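# Remove the pillowcase from the pillow on the table

## Task

Get the pillowcase fully off the pillow so that both end up resting on the table with visible space separating them. Slight overhang past the table edge is acceptable, and the emptied case may simply drop onto the table. Nothing may count as done if it only stays in place because the robot is holding it at the end. Finish by opening the grippers and moving the arms away.

## Robot and tools

Robot: two 6-joint arms, left_arm and right_arm, each with a parallel two-finger gripper. Joint order for every arm, in commands and in every per-joint list of a result: waist, shoulder, elbow, wrist pitch, wrist yaw, wrist roll. Stated ranges in radians: waist -2.618 to 3.054, shoulder 0.000 to 3.142, elbow 0.000 to 3.142, wrist pitch -1.571 to 1.571, wrist yaw -1.571 to 1.571, wrist roll -2.094 to 2.094. True ends may differ by up to 0.036 rad either way. A target more than 0.036 rad beyond a stated end, and further out than the joint's last reported angle, makes the call fail; a target beyond the true end is clipped there, and the result may print "joint sent to its limit" (absence of that line proves nothing).

Frame: one shared world frame with its origin on the tabletop midway between the arms; +x goes out over the table, +z up, and left_arm sits on the +y side. The names left and right do not refer to image sides. Gripper fingers point along the gripper's +z and close along its y axis; the reported end-effector point lies between the pads, under 1 cm behind the tips. Reported hand positions can be somewhat wrong, more so at long reach.

The command row: always one flat list for both arms, 14 numbers: left_arm's 6 joint angles (absolute targets, radians), left opening, then right_arm's 6 angles and right opening. Opening is a scale from -1 (closed) to +1 (fully open, 0.087 m pad gap). Optionally 12 more numbers, each 0 to 1, scale each joint's stiffness (left 6 then right 6, same joint order); they persist until changed. Angles are absolute positions, not offsets; to keep a joint still, resend its value from the "Joint targets" line.

Tools:
- execute_actions(actions): a list of actions; each action is a table of up to 15 rows of the 14 (or 26) numbers, one row per 1/30 s step, the last row repeating to fill 15 steps. An empty list just fetches state and images.
- move(target, speed, blocking): target is one such row; each joint is driven from where it is toward it, all joints finishing together, so hands trace curves. speed (0.01 to 2 rad/s, default 0.5) caps the joint with the longest travel. Paths last between 0.5 and 10 s; longer ones are cut off at 10 s. The finger openings are sent at the start. No collision avoidance, between arms or with objects. Faster moves hit harder, and aiming deeper past a contact presses harder. blocking=false returns after 0.5 s while motion continues; then use wait(0) or stop before sending anything else.
- wait(seconds): 0 to 10; lets the scene run with the last commands held.
- stop(): brakes a running move; needs some room, more when fast.
- zoom_image(camera, region): region [x0, y0, x1, y1] in pixels of a 504x504 image, at most 504 by 504, origin top-left. Cameras: cam_head_left, cam_head_right, cam_high, cam_low, cam_left_wrist, cam_right_wrist.
- finished_scene(scene): pass the current scene's number once the goal holds on its own; irreversible.

Motion limits: each step, a joint's target is kept within a lead of its measured angle (waist 0.202, shoulder 0.258, elbow 0.238, wrist pitch 0.573, wrist yaw and roll 0.522 rad), and targets are scaled back if they would move the gripper over 70 mm from where it is. So big changes need several actions; an unfinished motion may not complete by waiting, so send the rest. Friction can leave a joint about 0.031 rad short, and tiny commands may not move it.

Gripping: grip_measured uses the same -1..1 scale as the command. To hold something, command about 0.02 below grip_measured for a firm grip, less for a lighter one. Pads push up to roughly 20 N; slamming the fingers shut can press harder or spring them open. Readings may be offset by about 1 mm.

Results: state lines give each gripper's position (m) and quaternion wxyz; Joint positions and Joint velocities per arm (rad, rad/s, then pad gap in m); Joint targets (current drive goals); joint torques (offset, scaled, noisy drive outputs, nonzero even unloaded); step readings for execute_actions, where HELD marks steps an arm was held back. "joint command not followed" means the clearance check altered some joint targets. A move adds a "move:" line: ending (done, off_target, moving, held, fault; named arms are the unfinished ones), limits=held or limits=none, and each arm's joint farthest from target. Camera calibration (intrinsics, distortion, world-to-camera transforms) was supplied and may be a few degrees and millimetres off.

Avoid: arms colliding or pushing each other (can end the scene), dropping, slipping, slamming or shoving things hard, and leaving anything supported only by the grippers. Holding loads heats motors: MOTOR HOT appears from 75 °C, 90 °C pauses that arm for 10 s, and 100 °C makes the arm go limp and fall; these show as OVER-TEMPERATURE FAULT lines. Release and retract both arms before ending.

Each tool is called as name([rows], argument=value, ...), one row to a line, values as JSON.

## Session

execute_actions(actions=[])

Scene clock: 0.00 s.
left_arm: end_effector_position=(+0.0397, +0.0903, +0.1542) grip_measured=+1.000 end_effector_quat_wxyz=(+0.007, +0.870, +0.493, -0.009) | right_arm: end_effector_position=(+0.3391, +0.0097, +0.2715) grip_measured=+0.999 end_effector_quat_wxyz=(+0.625, -0.536, +0.566, +0.035)
Joint names: [waist, shoulder, elbow, wrist pitch, wrist yaw, wrist roll]
Joint positions: left_arm=[-1.616  1.609  1.478 -1.418  0.01   0.566  0.087] | right_arm=[ 0.82   1.314  1.025  0.068 -0.18  -0.742  0.087]
Joint velocities: left_arm=[-0.002  0.002  0.007 -0.037  0.007  0.007  0.   ] | right_arm=[-0.002  0.002 -0.007  0.007  0.037  0.022 -0.   ]
Joint torques (N m, as the arm reports them, + toward a larger angle): no reading
Joint targets: left_arm=[-1.616 1.609 1.478 -1.418 0.010 0.566] | right_arm=[0.820 1.314 1.025 0.068 -0.180 -0.742]
Joint stiffness scale: left_arm=[1. 1. 1. 1. 1. 1.] | right_arm=[1. 1. 1. 1. 1. 1.]
camera_calibration (this result's frames):
cam_left_wrist: T_world_to_cam=[[-0.859366, 0.51109, 0.0166276, -0.0162574], [0.350873, 0.565694, 0.746242, -0.16056], [0.371991, 0.64713, -0.665467, 0.166197], [0, 0, 0, 1]] pos_world=[-0.0194587, -0.00841434, 0.230686]
cam_right_wrist: T_world_to_cam=[[0.669664, -0.429719, 0.605716, -0.38777], [-0.288781, -0.902083, -0.320705, 0.209603], [0.684219, 0.0398454, -0.728188, 0.107646], [0, 0, 0, 1]] pos_world=[0.246552, 0.0181586, 0.380486]

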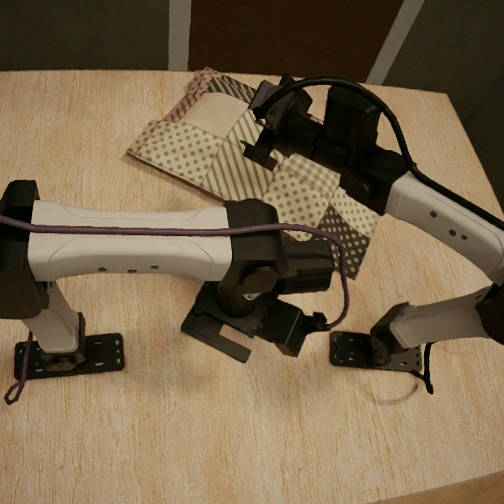

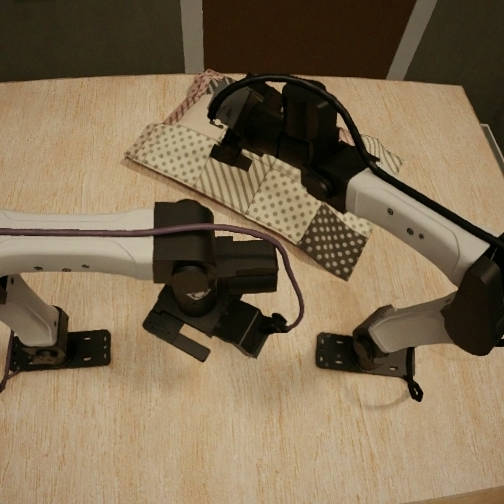

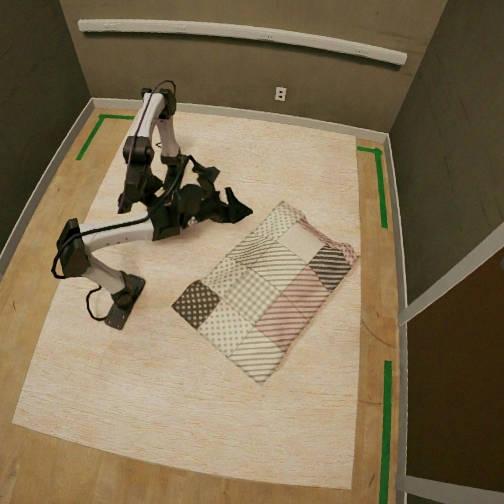

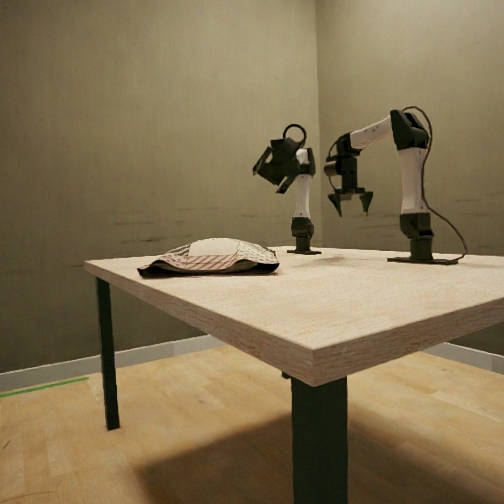

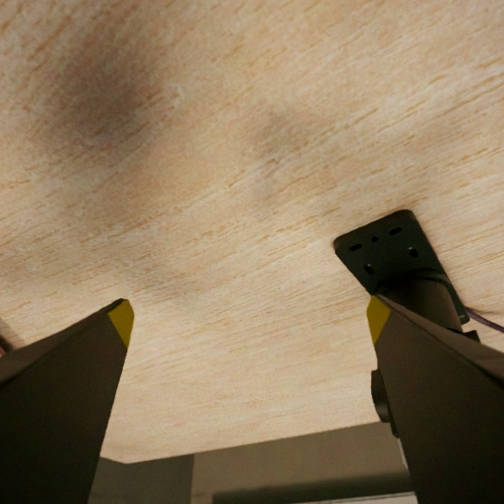

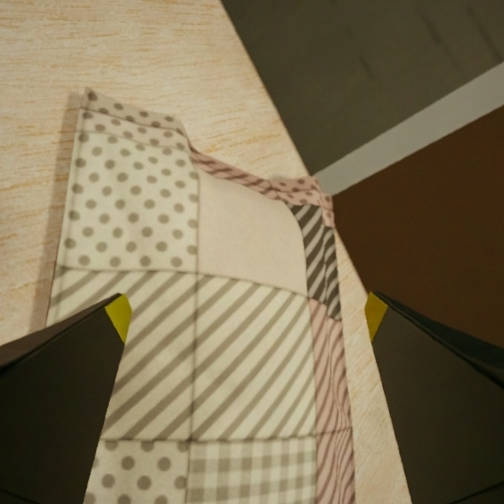

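zoom_image(camera="cam_low", region=[125,220,295,290])

zoom_image(camera="cam_high", region=[165,190,375,400])

Region (125, 220, 295, 290) of cam_low's 504x504 image, scaled by 2.965, with more detail than that image has; it fills the top 208 rows of this view, and the rest is white.

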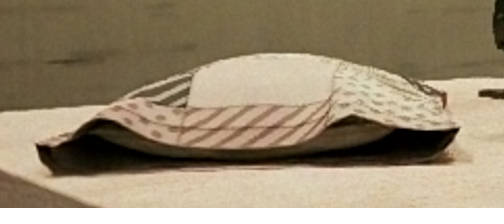

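Region (165, 190, 375, 400) of cam_high's 504x504 image, scaled by 2.400, with more detail than that image has.

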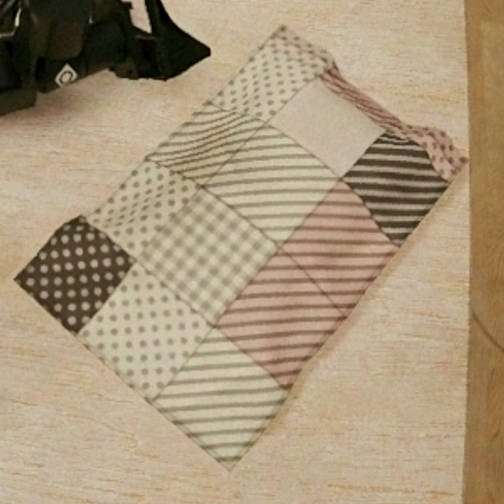

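move(target=[-0.19,1.4,0.7,0.1,0,-1.57,0,-0.575,1.85,1.575,-1.275,-0.81,-0.445,-0.1], speed=0.8)

move(target=[-0.19,1.527,0.59,0.17,0,-1.57,0,-0.575,2.19,1.575,-1.275,-0.81,-0.445,-0.1], speed=0.4)

Scene clock: 30.50 s.
left_arm: end_effector_position=(+0.4117, +0.2489, +0.1134) grip_measured=+0.000 end_effector_quat_wxyz=(+0.300, -0.587, +0.671, -0.338) | right_arm: end_effector_position=(+0.2835, -0.3856, +0.1473) grip_measured=-0.100 end_effector_quat_wxyz=(+0.230, +0.139, +0.911, +0.314)
Joint names: [waist, shoulder, elbow, wrist pitch, wrist yaw, wrist roll]
Joint positions: left_arm=[-0.196  1.425  0.717  0.077  0.003 -1.562  0.044] | right_arm=[-0.572  1.836  1.553 -1.267 -0.799 -0.452  0.039]
Joint velocities: left_arm=[-0.007 -0.012 -0.002  0.007  0.037  0.022  0.001] | right_arm=[-0.012  0.012  0.002 -0.051 -0.007 -0.022  0.   ]
Joint torques (N m, as the arm reports them, + toward a larger angle): left_arm=[ 0.5  -6.54  6.54  2.21 -0.07  0.  ] | right_arm=[-0.37 -7.78  7.    0.3  -0.65  0.09]
Joint targets: left_arm=[-0.190 1.400 0.700 0.100 -0.000 -1.570] | right_arm=[-0.575 1.850 1.575 -1.275 -0.810 -0.445]
Joint stiffness scale: left_arm=[1. 1. 1. 1. 1. 1.] | right_arm=[1. 1. 1. 1. 1. 1.]
move: off_target (left_arm, right_arm); limits=none; left_arm: farthest joint: the shoulder, 0.025 radians from its target (0.209 radians at the start); right_arm: farthest joint: the elbow, 0.022 radians from its target (0.550 radians at the start)
camera_calibration (this result's frames):
cam_left_wrist: T_world_to_cam=[[0.569273, -0.0768739, 0.818547, -0.309732], [-0.701721, -0.564208, 0.435037, 0.399504], [0.428388, -0.822046, -0.375133, 0.207488], [0, 0, 0, 1]] pos_world=[0.367777, 0.372158, 0.157567]
cam_right_wrist: T_world_to_cam=[[-0.125774, -0.745677, -0.65433, -0.155857], [-0.937301, -0.126779, 0.324644, 0.184836], [-0.325035, 0.654136, -0.682978, 0.587322], [0, 0, 0, 1]] pos_world=[0.344545, -0.476974, 0.23914]

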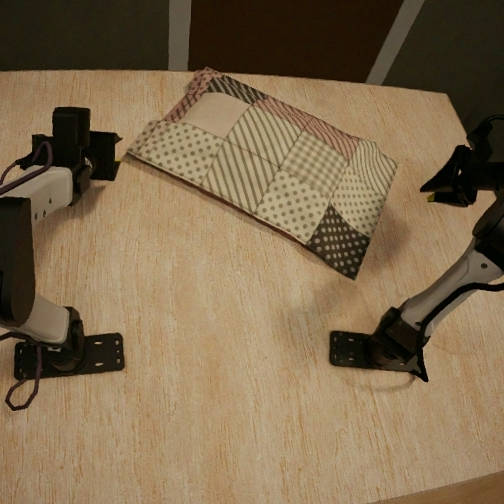

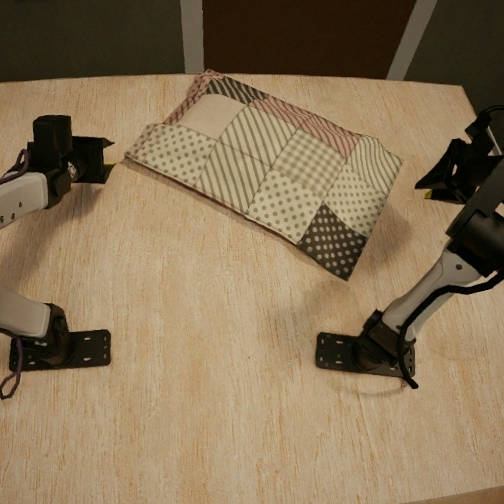

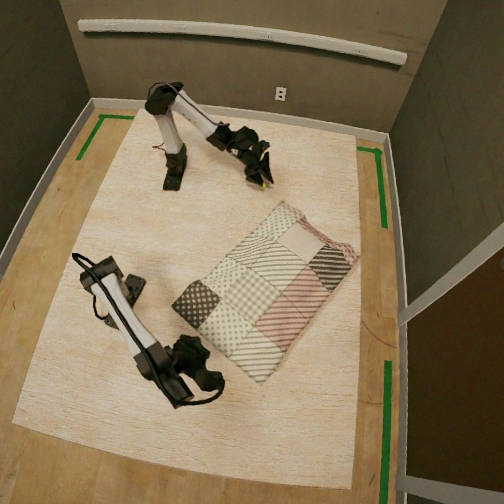

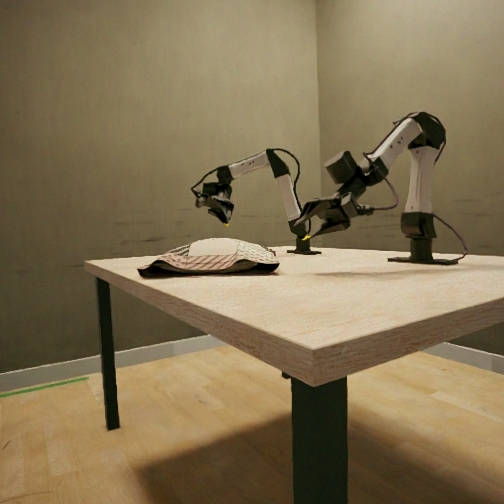

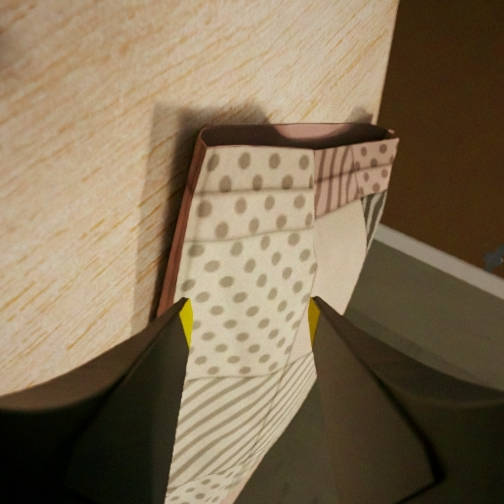

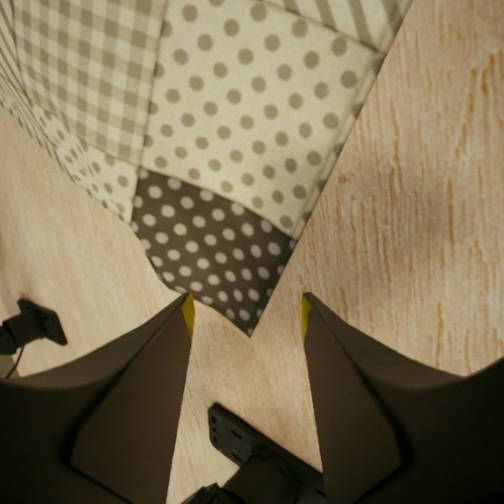

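Scene clock: 32.00 s.
left_arm: end_effector_position=(+0.3877, +0.2518, +0.0496) grip_measured=+0.000 end_effector_quat_wxyz=(+0.262, -0.605, +0.691, -0.296) | right_arm: end_effector_position=(+0.2792, -0.3814, +0.0463) grip_measured=-0.100 end_effector_quat_wxyz=(+0.095, +0.204, +0.888, +0.402)
Joint names: [waist, shoulder, elbow, wrist pitch, wrist yaw, wrist roll]
Joint positions: left_arm=[-0.196  1.511  0.606  0.147  0.003 -1.562  0.044] | right_arm=[-0.572  2.187  1.553 -1.267 -0.8   -0.451  0.039]
Joint velocities: left_arm=[-0.017 -0.022  0.002  0.066  0.007  0.007  0.   ] | right_arm=[ 0.002  0.002  0.002  0.022  0.037 -0.051 -0.001]
Joint torques (N m, as the arm reports them, + toward a larger angle): left_arm=[ 0.53 -3.65  5.81  2.08 -0.08  0.01] | right_arm=[ -0.39 -10.74   6.22  -0.27  -0.61   0.09]
Joint targets: left_arm=[-0.190 1.527 0.590 0.170 -0.000 -1.570] | right_arm=[-0.575 2.190 1.575 -1.275 -0.810 -0.445]
Joint stiffness scale: left_arm=[1. 1. 1. 1. 1. 1.] | right_arm=[1. 1. 1. 1. 1. 1.]
move: off_target (left_arm, right_arm); limits=none; left_arm: farthest joint: the wrist pitch, 0.023 radians from its target (0.093 radians at the start); right_arm: farthest joint: the elbow, 0.022 radians from its target (0.022 radians at the start)
camera_calibration (this result's frames):
cam_left_wrist: T_world_to_cam=[[0.667416, -0.088238, 0.739439, -0.274868], [-0.641864, -0.571622, 0.511134, 0.386923], [0.377578, -0.815758, -0.438147, 0.217562], [0, 0, 0, 1]] pos_world=[0.349657, 0.374398, 0.100802]
cam_right_wrist: T_world_to_cam=[[-0.307409, -0.571533, -0.760822, -0.0972803], [-0.830711, -0.228792, 0.507517, 0.137046], [-0.464132, 0.788039, -0.404446, 0.591199], [0, 0, 0, 1]] pos_world=[0.358335, -0.490132, 0.0955421]

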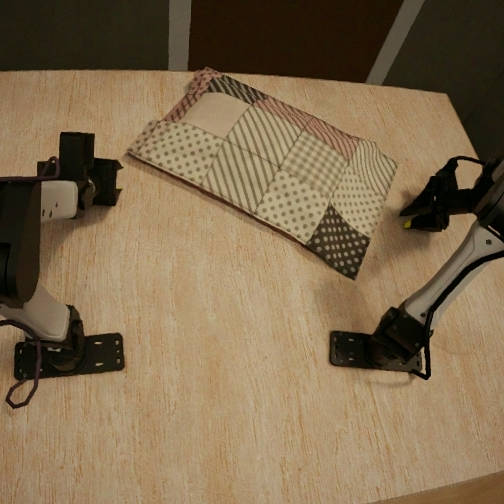

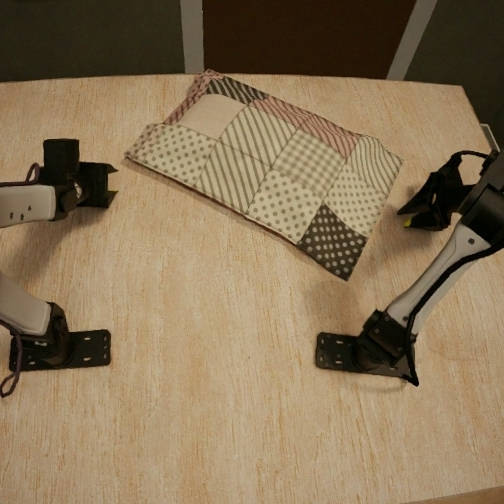

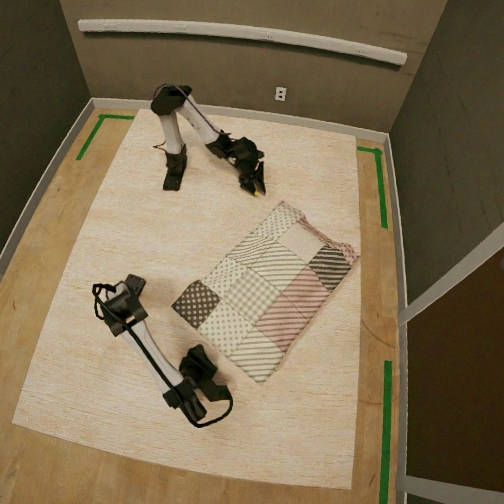

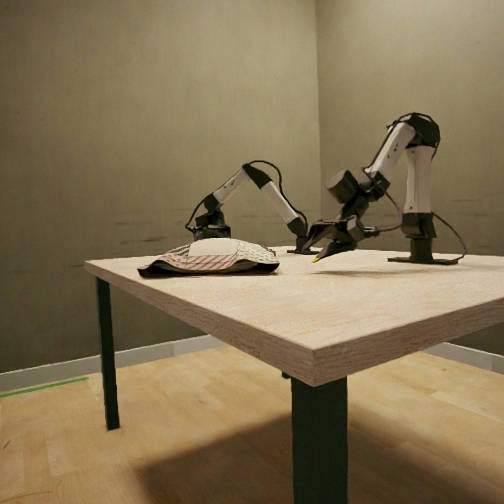

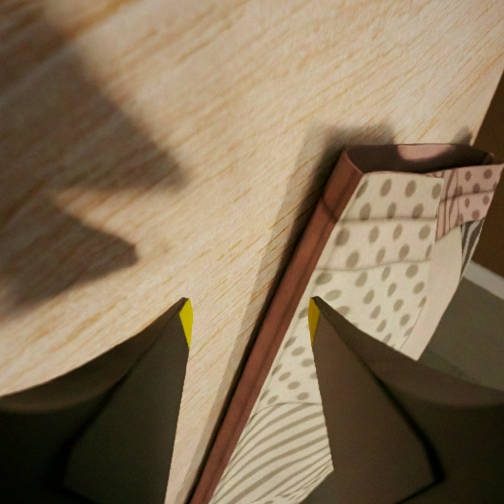

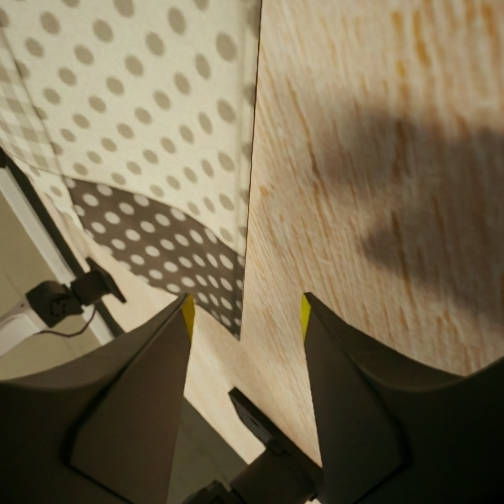

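move(target=[-0.30,1.89,0.962,0.205,0,-1.57,0,-0.163,1.88,1.355,-0.93,-0.24,0.21,-0.1], speed=0.4)

Scene clock: 49.60 s.
left_arm: end_effector_position=(+0.4653, +0.1961, +0.0322) grip_measured=+0.000 end_effector_quat_wxyz=(+0.248, -0.570, +0.719, -0.309) | right_arm: end_effector_position=(+0.3110, -0.3235, +0.0473) grip_measured=-0.100 end_effector_quat_wxyz=(+0.061, +0.270, +0.954, +0.120)
Joint names: [waist, shoulder, elbow, wrist pitch, wrist yaw, wrist roll]
Joint positions: left_arm=[-0.293  1.875  0.937  0.183  0.003 -1.562  0.044] | right_arm=[-0.17   1.9    1.374 -0.941 -0.25   0.203  0.039]
Joint velocities: left_arm=[ 0.017 -0.032 -0.027  0.022 -0.051 -0.051  0.001] | right_arm=[ 0.007  0.002  0.002 -0.022  0.022 -0.11  -0.   ]
Joint torques (N m, as the arm reports them, + toward a larger angle): left_arm=[-0.68 -6.69  9.83  2.1  -0.08  0.01] | right_arm=[  0.5  -10.9    4.27   0.64  -0.06   0.12]
Joint targets: left_arm=[-0.300 1.890 0.962 0.205 0.000 -1.570] | right_arm=[-0.163 1.880 1.355 -0.930 -0.240 0.210]
Joint stiffness scale: left_arm=[1. 1. 1. 1. 1. 1.] | right_arm=[1. 1. 1. 1. 1. 1.]
move: off_target (left_arm); limits=none; left_arm: farthest joint: the elbow, 0.025 radians from its target (0.356 radians at the start); right_arm: farthest joint: the shoulder, 0.020 radians from its target (0.307 radians at the start)
camera_calibration (this result's frames):
cam_left_wrist: T_world_to_cam=[[0.653486, -0.152149, 0.74149, -0.299747], [-0.695867, -0.50624, 0.509401, 0.426153], [0.297867, -0.848865, -0.436696, 0.178655], [0, 0, 0, 1]] pos_world=[0.439211, 0.321784, 0.0831938]
cam_right_wrist: T_world_to_cam=[[-0.520927, -0.807639, -0.276323, -0.0864539], [-0.680432, 0.197427, 0.705716, 0.25797], [-0.51541, 0.555646, -0.652388, 0.513264], [0, 0, 0, 1]] pos_world=[0.395036, -0.405946, 0.128904]

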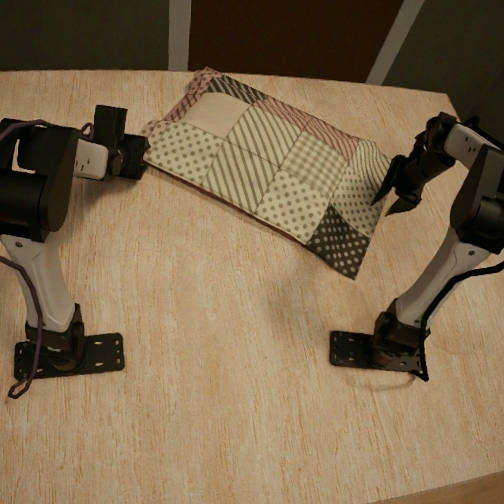

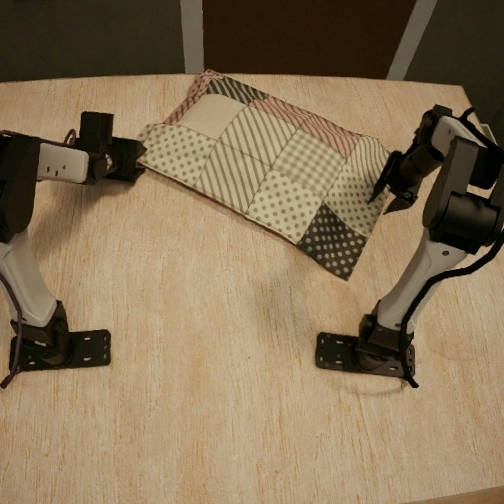

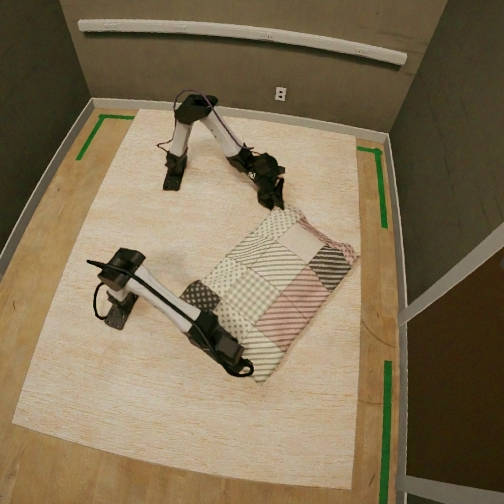

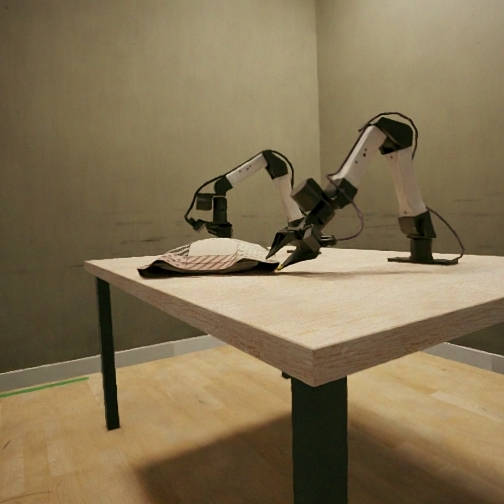

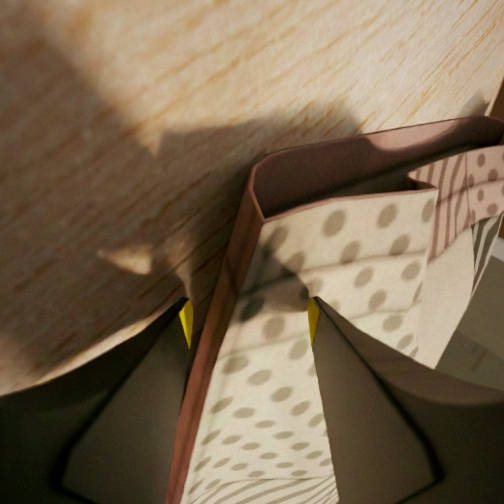

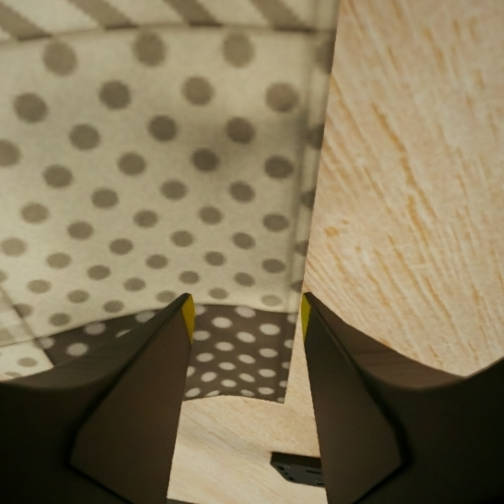

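move(target=[-0.30,1.966,1.047,0.2,0,-1.57,0,-0.195,2.03,1.36,-0.92,-0.24,0.21,0], speed=0.15)

Scene clock: 52.87 s.
left_arm: end_effector_position=(+0.4867, +0.1913, +0.0295) grip_measured=+0.000 end_effector_quat_wxyz=(+0.251, -0.569, +0.718, -0.313) | right_arm: end_effector_position=(+0.3033, -0.3252, +0.0125) grip_measured=+0.000 end_effector_quat_wxyz=(+0.010, +0.285, +0.951, +0.124)
Joint names: [waist, shoulder, elbow, wrist pitch, wrist yaw, wrist roll]
Joint positions: left_arm=[-0.293  1.949  1.022  0.183  0.003 -1.562  0.044] | right_arm=[-0.184  2.012  1.374 -0.933 -0.249  0.207  0.044]
Joint velocities: left_arm=[-0.012 -0.022 -0.022  0.022 -0.007  0.007  0.   ] | right_arm=[-0.002 -0.007  0.046  0.037 -0.037  0.051 -0.001]
Joint torques (N m, as the arm reports them, + toward a larger angle): left_arm=[-0.64 -7.2   9.84  2.07 -0.08  0.01] | right_arm=[-1.1  -8.64  4.26  0.48 -0.04  0.08]
Joint targets: left_arm=[-0.300 1.966 1.047 0.200 0.000 -1.570] | right_arm=[-0.195 2.030 1.360 -0.920 -0.240 0.210]
Joint stiffness scale: left_arm=[1. 1. 1. 1. 1. 1.] | right_arm=[1. 1. 1. 1. 1. 1.]
move: off_target (left_arm); limits=none; left_arm: farthest joint: the elbow, 0.025 radians from its target (0.110 radians at the start); right_arm: farthest joint: the shoulder, 0.018 radians from its target (0.130 radians at the start)
camera_calibration (this result's frames):
cam_left_wrist: T_world_to_cam=[[0.645999, -0.150472, 0.748361, -0.309329], [-0.700958, -0.5051, 0.50352, 0.442416], [0.302232, -0.849842, -0.431769, 0.164962], [0, 0, 0, 1]] pos_world=[0.460084, 0.31711, 0.0799503]
cam_right_wrist: T_world_to_cam=[[-0.56108, -0.788048, -0.253316, -0.0832427], [-0.604514, 0.181044, 0.775749, 0.248381], [-0.565466, 0.58839, -0.577966, 0.512436], [0, 0, 0, 1]] pos_world=[0.393209, -0.41208, 0.0824031]

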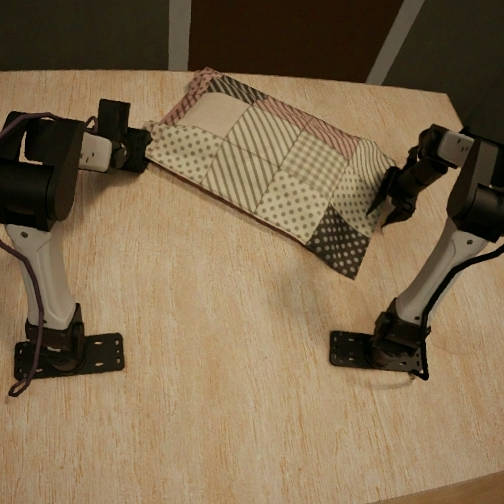

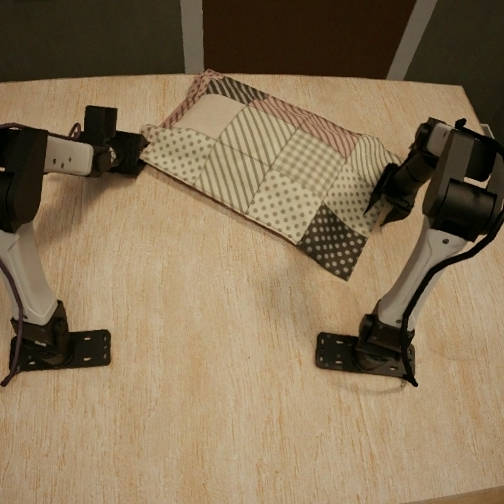

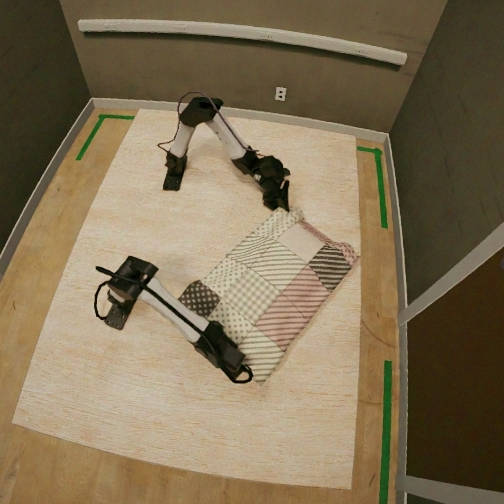

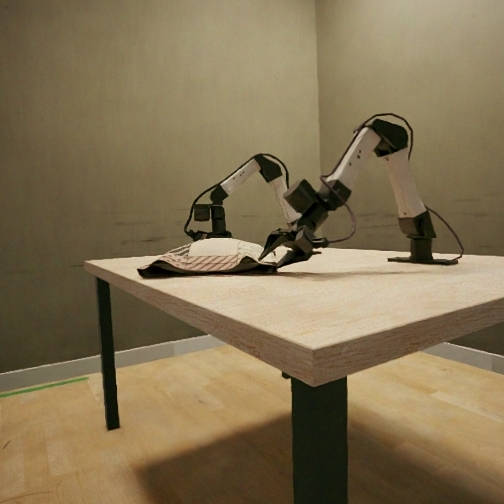

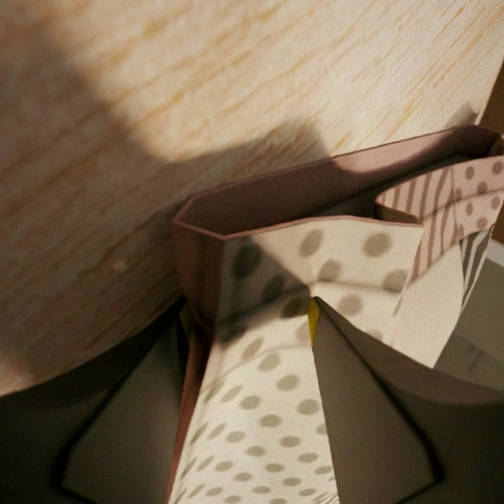

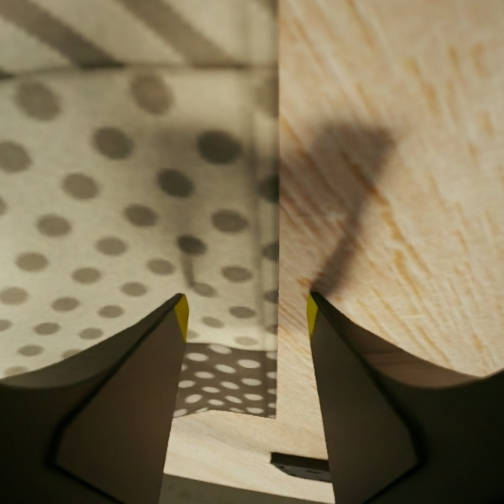

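Close both, pressing right lightly downward.

execute_actions([
  [[-0.30,1.966,1.047,0.2,0,-1.57,-0.3,-0.195,2.05,1.36,-0.92,-0.24,0.21,-0.25]],
  [[-0.30,1.966,1.047,0.2,0,-1.57,-0.6,-0.195,2.06,1.36,-0.92,-0.24,0.21,-0.5]],
  [[-0.30,1.966,1.047,0.2,0,-1.57,-0.9,-0.195,2.065,1.36,-0.92,-0.24,0.21,-0.75]],
  [[-0.30,1.966,1.047,0.2,0,-1.57,-1,-0.195,2.065,1.36,-0.92,-0.24,0.21,-1]],
])

Scene clock: 57.83 s.
left_arm: end_effector_position=(+0.4872, +0.1912, +0.0301) grip_measured=-0.940 end_effector_quat_wxyz=(+0.252, -0.569, +0.717, -0.314) | right_arm: end_effector_position=(+0.2999, -0.3282, +0.0076) grip_measured=-1.000 end_effector_quat_wxyz=(+0.001, +0.290, +0.949, +0.121)
Joint names: [waist, shoulder, elbow, wrist pitch, wrist yaw, wrist roll]
Joint positions: left_arm=[-0.293  1.949  1.022  0.186  0.003 -1.564  0.003] | right_arm=[-0.192  2.027  1.374 -0.936 -0.241  0.208  0.   ]
Joint velocities: left_arm=[-0.012 -0.002 -0.002  0.022 -0.007 -0.037  0.   ] | right_arm=[-0.012  0.002  0.002 -0.037 -0.022  0.007  0.   ]
Joint torques (N m, as the arm reports them, + toward a larger angle): left_arm=[-0.67 -7.21  9.89  2.03 -0.08  0.02] | right_arm=[-0.36 -7.13  4.19  0.48 -0.15  0.08]
Joint targets: left_arm=[-0.300 1.966 1.047 0.200 0.000 -1.570] | right_arm=[-0.195 2.065 1.360 -0.920 -0.240 0.210]
Joint stiffness scale: left_arm=[1. 1. 1. 1. 1. 1.] | right_arm=[1. 1. 1. 1. 1. 1.]
Step readings (joint positions; steps 1 to 15: 1st action; 16 to 30: 2nd action; 31 to 45: 3rd action; 46 to 60: 4th action):
0: left_arm=[-0.293 1.949 1.022 0.183 0.003 -1.562] | right_arm=[-0.184 2.012 1.374 -0.933 -0.249 0.208]
1: left_arm=[-0.293 1.949 1.022 0.183 0.003 -1.562] | right_arm=[-0.184 2.012 1.374 -0.932 -0.249 0.208]
2: left_arm=[-0.293 1.949 1.022 0.183 0.003 -1.563] | right_arm=[-0.184 2.015 1.374 -0.932 -0.248 0.208]
4: left_arm=[-0.293 1.949 1.022 0.183 0.003 -1.563] | right_arm=[-0.186 2.016 1.374 -0.933 -0.247 0.208]
8: left_arm=[-0.293 1.949 1.022 0.183 0.003 -1.563] | right_arm=[-0.186 2.016 1.374 -0.933 -0.247 0.208]
15: left_arm=[-0.293 1.949 1.022 0.183 0.003 -1.563] | right_arm=[-0.186 2.016 1.374 -0.933 -0.247 0.208]
16: left_arm=[-0.293 1.949 1.022 0.183 0.003 -1.563] | right_arm=[-0.186 2.017 1.374 -0.933 -0.246 0.208]
17: left_arm=[-0.293 1.949 1.022 0.184 0.003 -1.563] | right_arm=[-0.186 2.020 1.374 -0.933 -0.245 0.208]
19: left_arm=[-0.293 1.949 1.022 0.185 0.003 -1.564] | right_arm=[-0.189 2.021 1.374 -0.934 -0.244 0.208]
23: left_arm=[-0.293 1.949 1.022 0.186 0.003 -1.564] | right_arm=[-0.189 2.021 1.374 -0.934 -0.245 0.208]
30: left_arm=[-0.293 1.949 1.022 0.186 0.003 -1.564] | right_arm=[-0.189 2.021 1.374 -0.934 -0.245 0.208]
31: left_arm=[-0.293 1.949 1.022 0.186 0.003 -1.564] | right_arm=[-0.189 2.021 1.374 -0.934 -0.244 0.208]
32: left_arm=[-0.293 1.949 1.022 0.186 0.003 -1.564] | right_arm=[-0.189 2.024 1.374 -0.934 -0.242 0.208]
34: left_arm=[-0.293 1.949 1.022 0.186 0.003 -1.564] | right_arm=[-0.192 2.025 1.374 -0.935 -0.242 0.208]
38: left_arm=[-0.293 1.949 1.022 0.186 0.003 -1.564] | right_arm=[-0.192 2.025 1.374 -0.935 -0.242 0.208]
45: left_arm=[-0.293 1.949 1.022 0.186 0.003 -1.564] | right_arm=[-0.192 2.025 1.374 -0.935 -0.242 0.208]
46: left_arm=[-0.293 1.949 1.022 0.186 0.003 -1.564] | right_arm=[-0.192 2.025 1.374 -0.935 -0.241 0.208]
47: left_arm=[-0.293 1.949 1.022 0.186 0.003 -1.564] | right_arm=[-0.192 2.027 1.374 -0.936 -0.241 0.208]
49: left_arm=[-0.293 1.949 1.022 0.186 0.003 -1.564] | right_arm=[-0.192 2.027 1.374 -0.936 -0.241 0.208]
53: left_arm=[-0.293 1.949 1.022 0.186 0.003 -1.564] | right_arm=[-0.192 2.027 1.374 -0.936 -0.241 0.208]
60: Joint positions above
camera_calibration (this result's frames):
cam_left_wrist: T_world_to_cam=[[0.644108, -0.148485, 0.750384, -0.309673], [-0.701809, -0.504938, 0.502496, 0.442845], [0.304284, -0.850288, -0.429443, 0.16397], [0, 0, 0, 1]] pos_world=[0.460362, 0.317049, 0.0802622]
cam_right_wrist: T_world_to_cam=[[-0.573692, -0.782861, -0.240843, -0.083397], [-0.586289, 0.18716, 0.788186, 0.247087], [-0.571964, 0.593379, -0.566355, 0.512954], [0, 0, 0, 1]] pos_world=[0.390411, -0.41591, 0.0756783]

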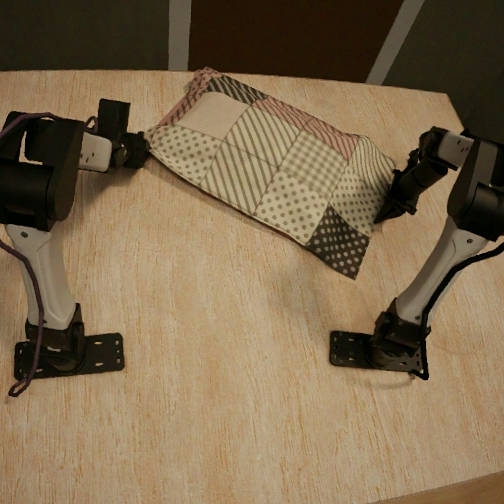

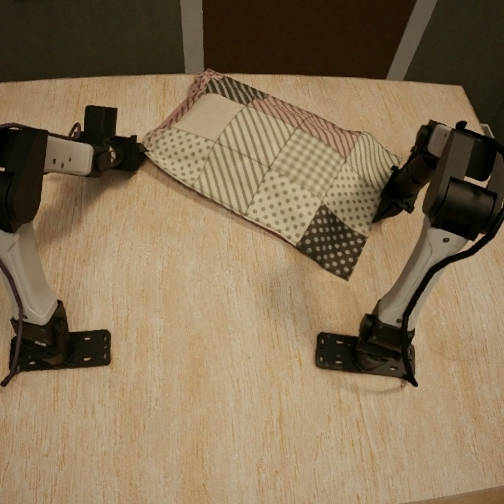

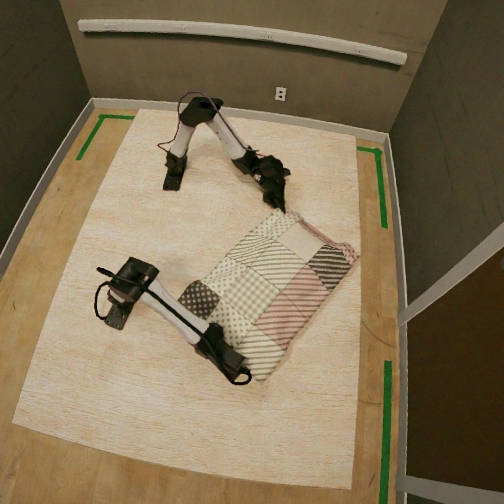

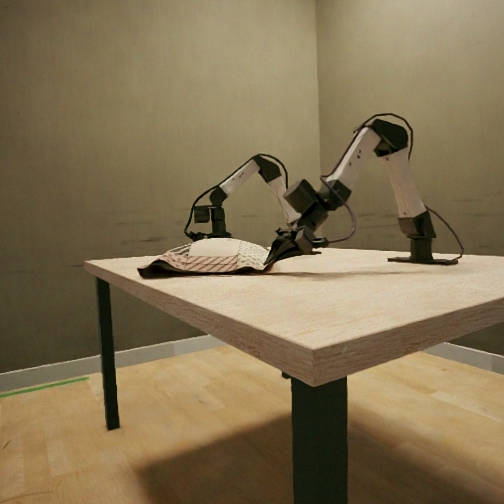

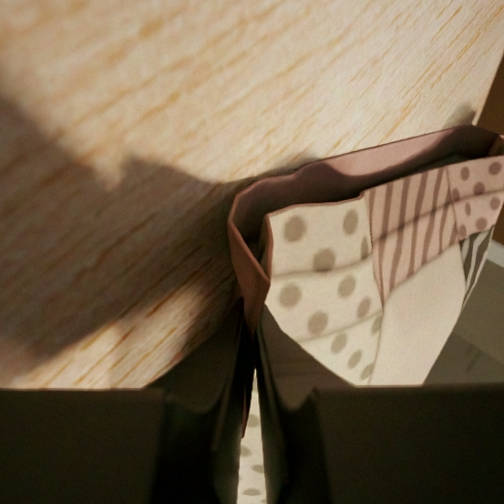

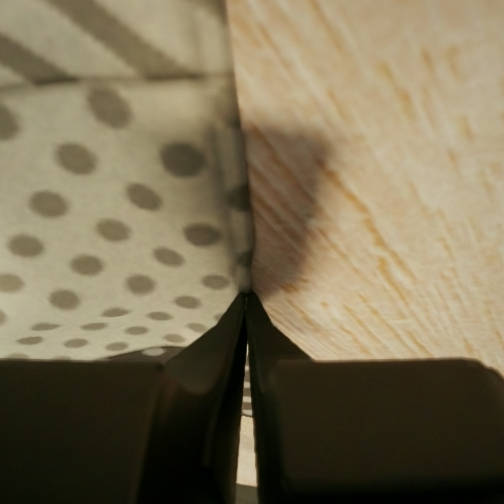

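move(target=[-0.53,1.17,0.63,-0.85,0,-2.08,-1,-0.3,1.75,1.36,-1.1,0,0,0], speed=0.4)

Scene clock: 67.80 s.
left_arm: end_effector_position=(+0.2087, +0.2056, +0.0439) grip_measured=-0.940 end_effector_quat_wxyz=(-0.033, +0.723, -0.683, +0.101) | right_arm: end_effector_position=(+0.2508, -0.3919, +0.0820) grip_measured=+0.000 end_effector_quat_wxyz=(+0.043, +0.241, +0.970, -0.005)
Joint names: [waist, shoulder, elbow, wrist pitch, wrist yaw, wrist roll]
Joint positions: left_arm=[-0.522  1.193  0.649 -0.815 -0.001 -2.077  0.003] | right_arm=[-0.289  1.77   1.377 -1.092 -0.01   0.007  0.044]
Joint velocities: left_arm=[-0.007  0.012 -0.002  0.051  0.066 -0.007  0.   ] | right_arm=[-0.007 -0.002 -0.017  0.022 -0.022  0.022  0.   ]
Joint torques (N m, as the arm reports them, + toward a larger angle): left_arm=[-0.75 -3.88  5.52  0.37 -0.06 -0.02] | right_arm=[-1.07 -9.77  4.45  0.42  0.09  0.01]
Joint targets: left_arm=[-0.530 1.170 0.630 -0.850 0.000 -2.080] | right_arm=[-0.300 1.750 1.360 -1.100 0.000 0.000]
Joint stiffness scale: left_arm=[1. 1. 1. 1. 1. 1.] | right_arm=[1. 1. 1. 1. 1. 1.]
move: off_target (left_arm); limits=none; left_arm: farthest joint: the wrist pitch, 0.035 radians from its target (1.036 radians at the start); right_arm: farthest joint: the shoulder, 0.020 radians from its target (0.277 radians at the start)
camera_calibration (this result's frames):
cam_left_wrist: T_world_to_cam=[[0.976489, 0.0692979, 0.204123, -0.22865], [-0.127983, -0.575593, 0.807659, 0.129077], [0.173461, -0.814795, -0.553191, 0.292343], [0, 0, 0, 1]] pos_world=[0.189084, 0.32834, 0.104145]
cam_right_wrist: T_world_to_cam=[[-0.491064, -0.870719, -0.0265615, -0.216231], [-0.625381, 0.331145, 0.706571, 0.244555], [-0.606428, 0.363582, -0.707144, 0.494882], [0, 0, 0, 1]] pos_world=[0.346867, -0.44919, 0.171414]

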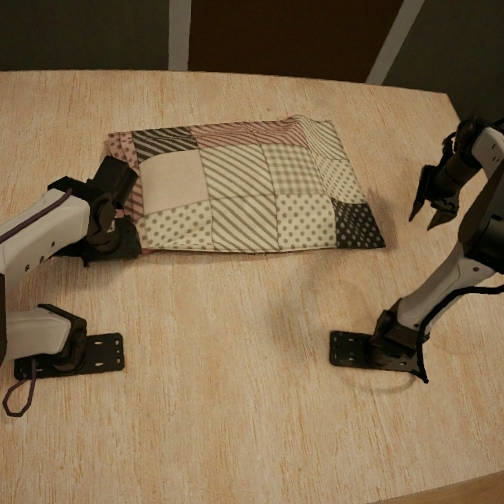

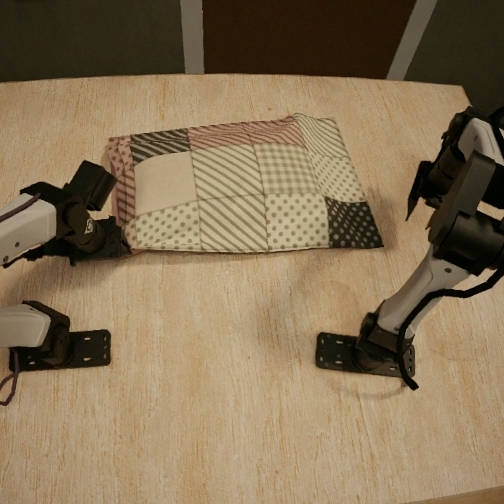

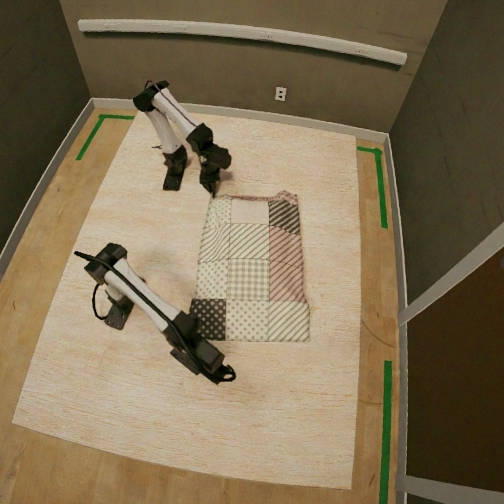

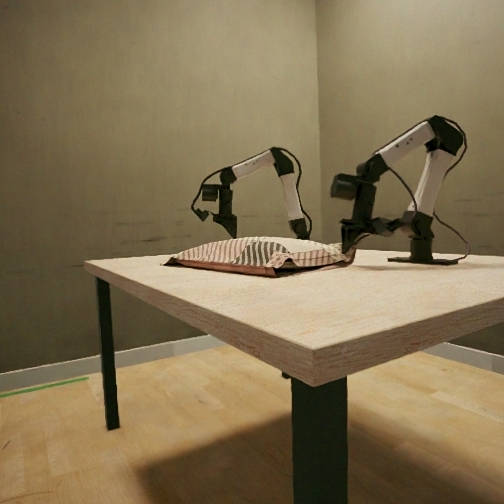

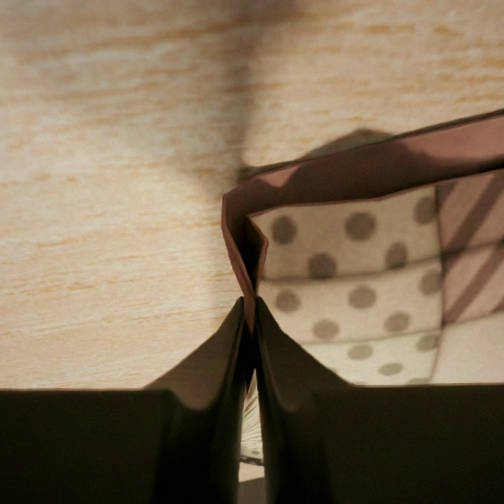

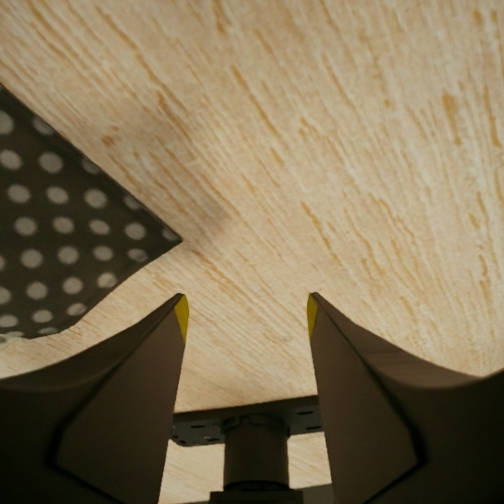

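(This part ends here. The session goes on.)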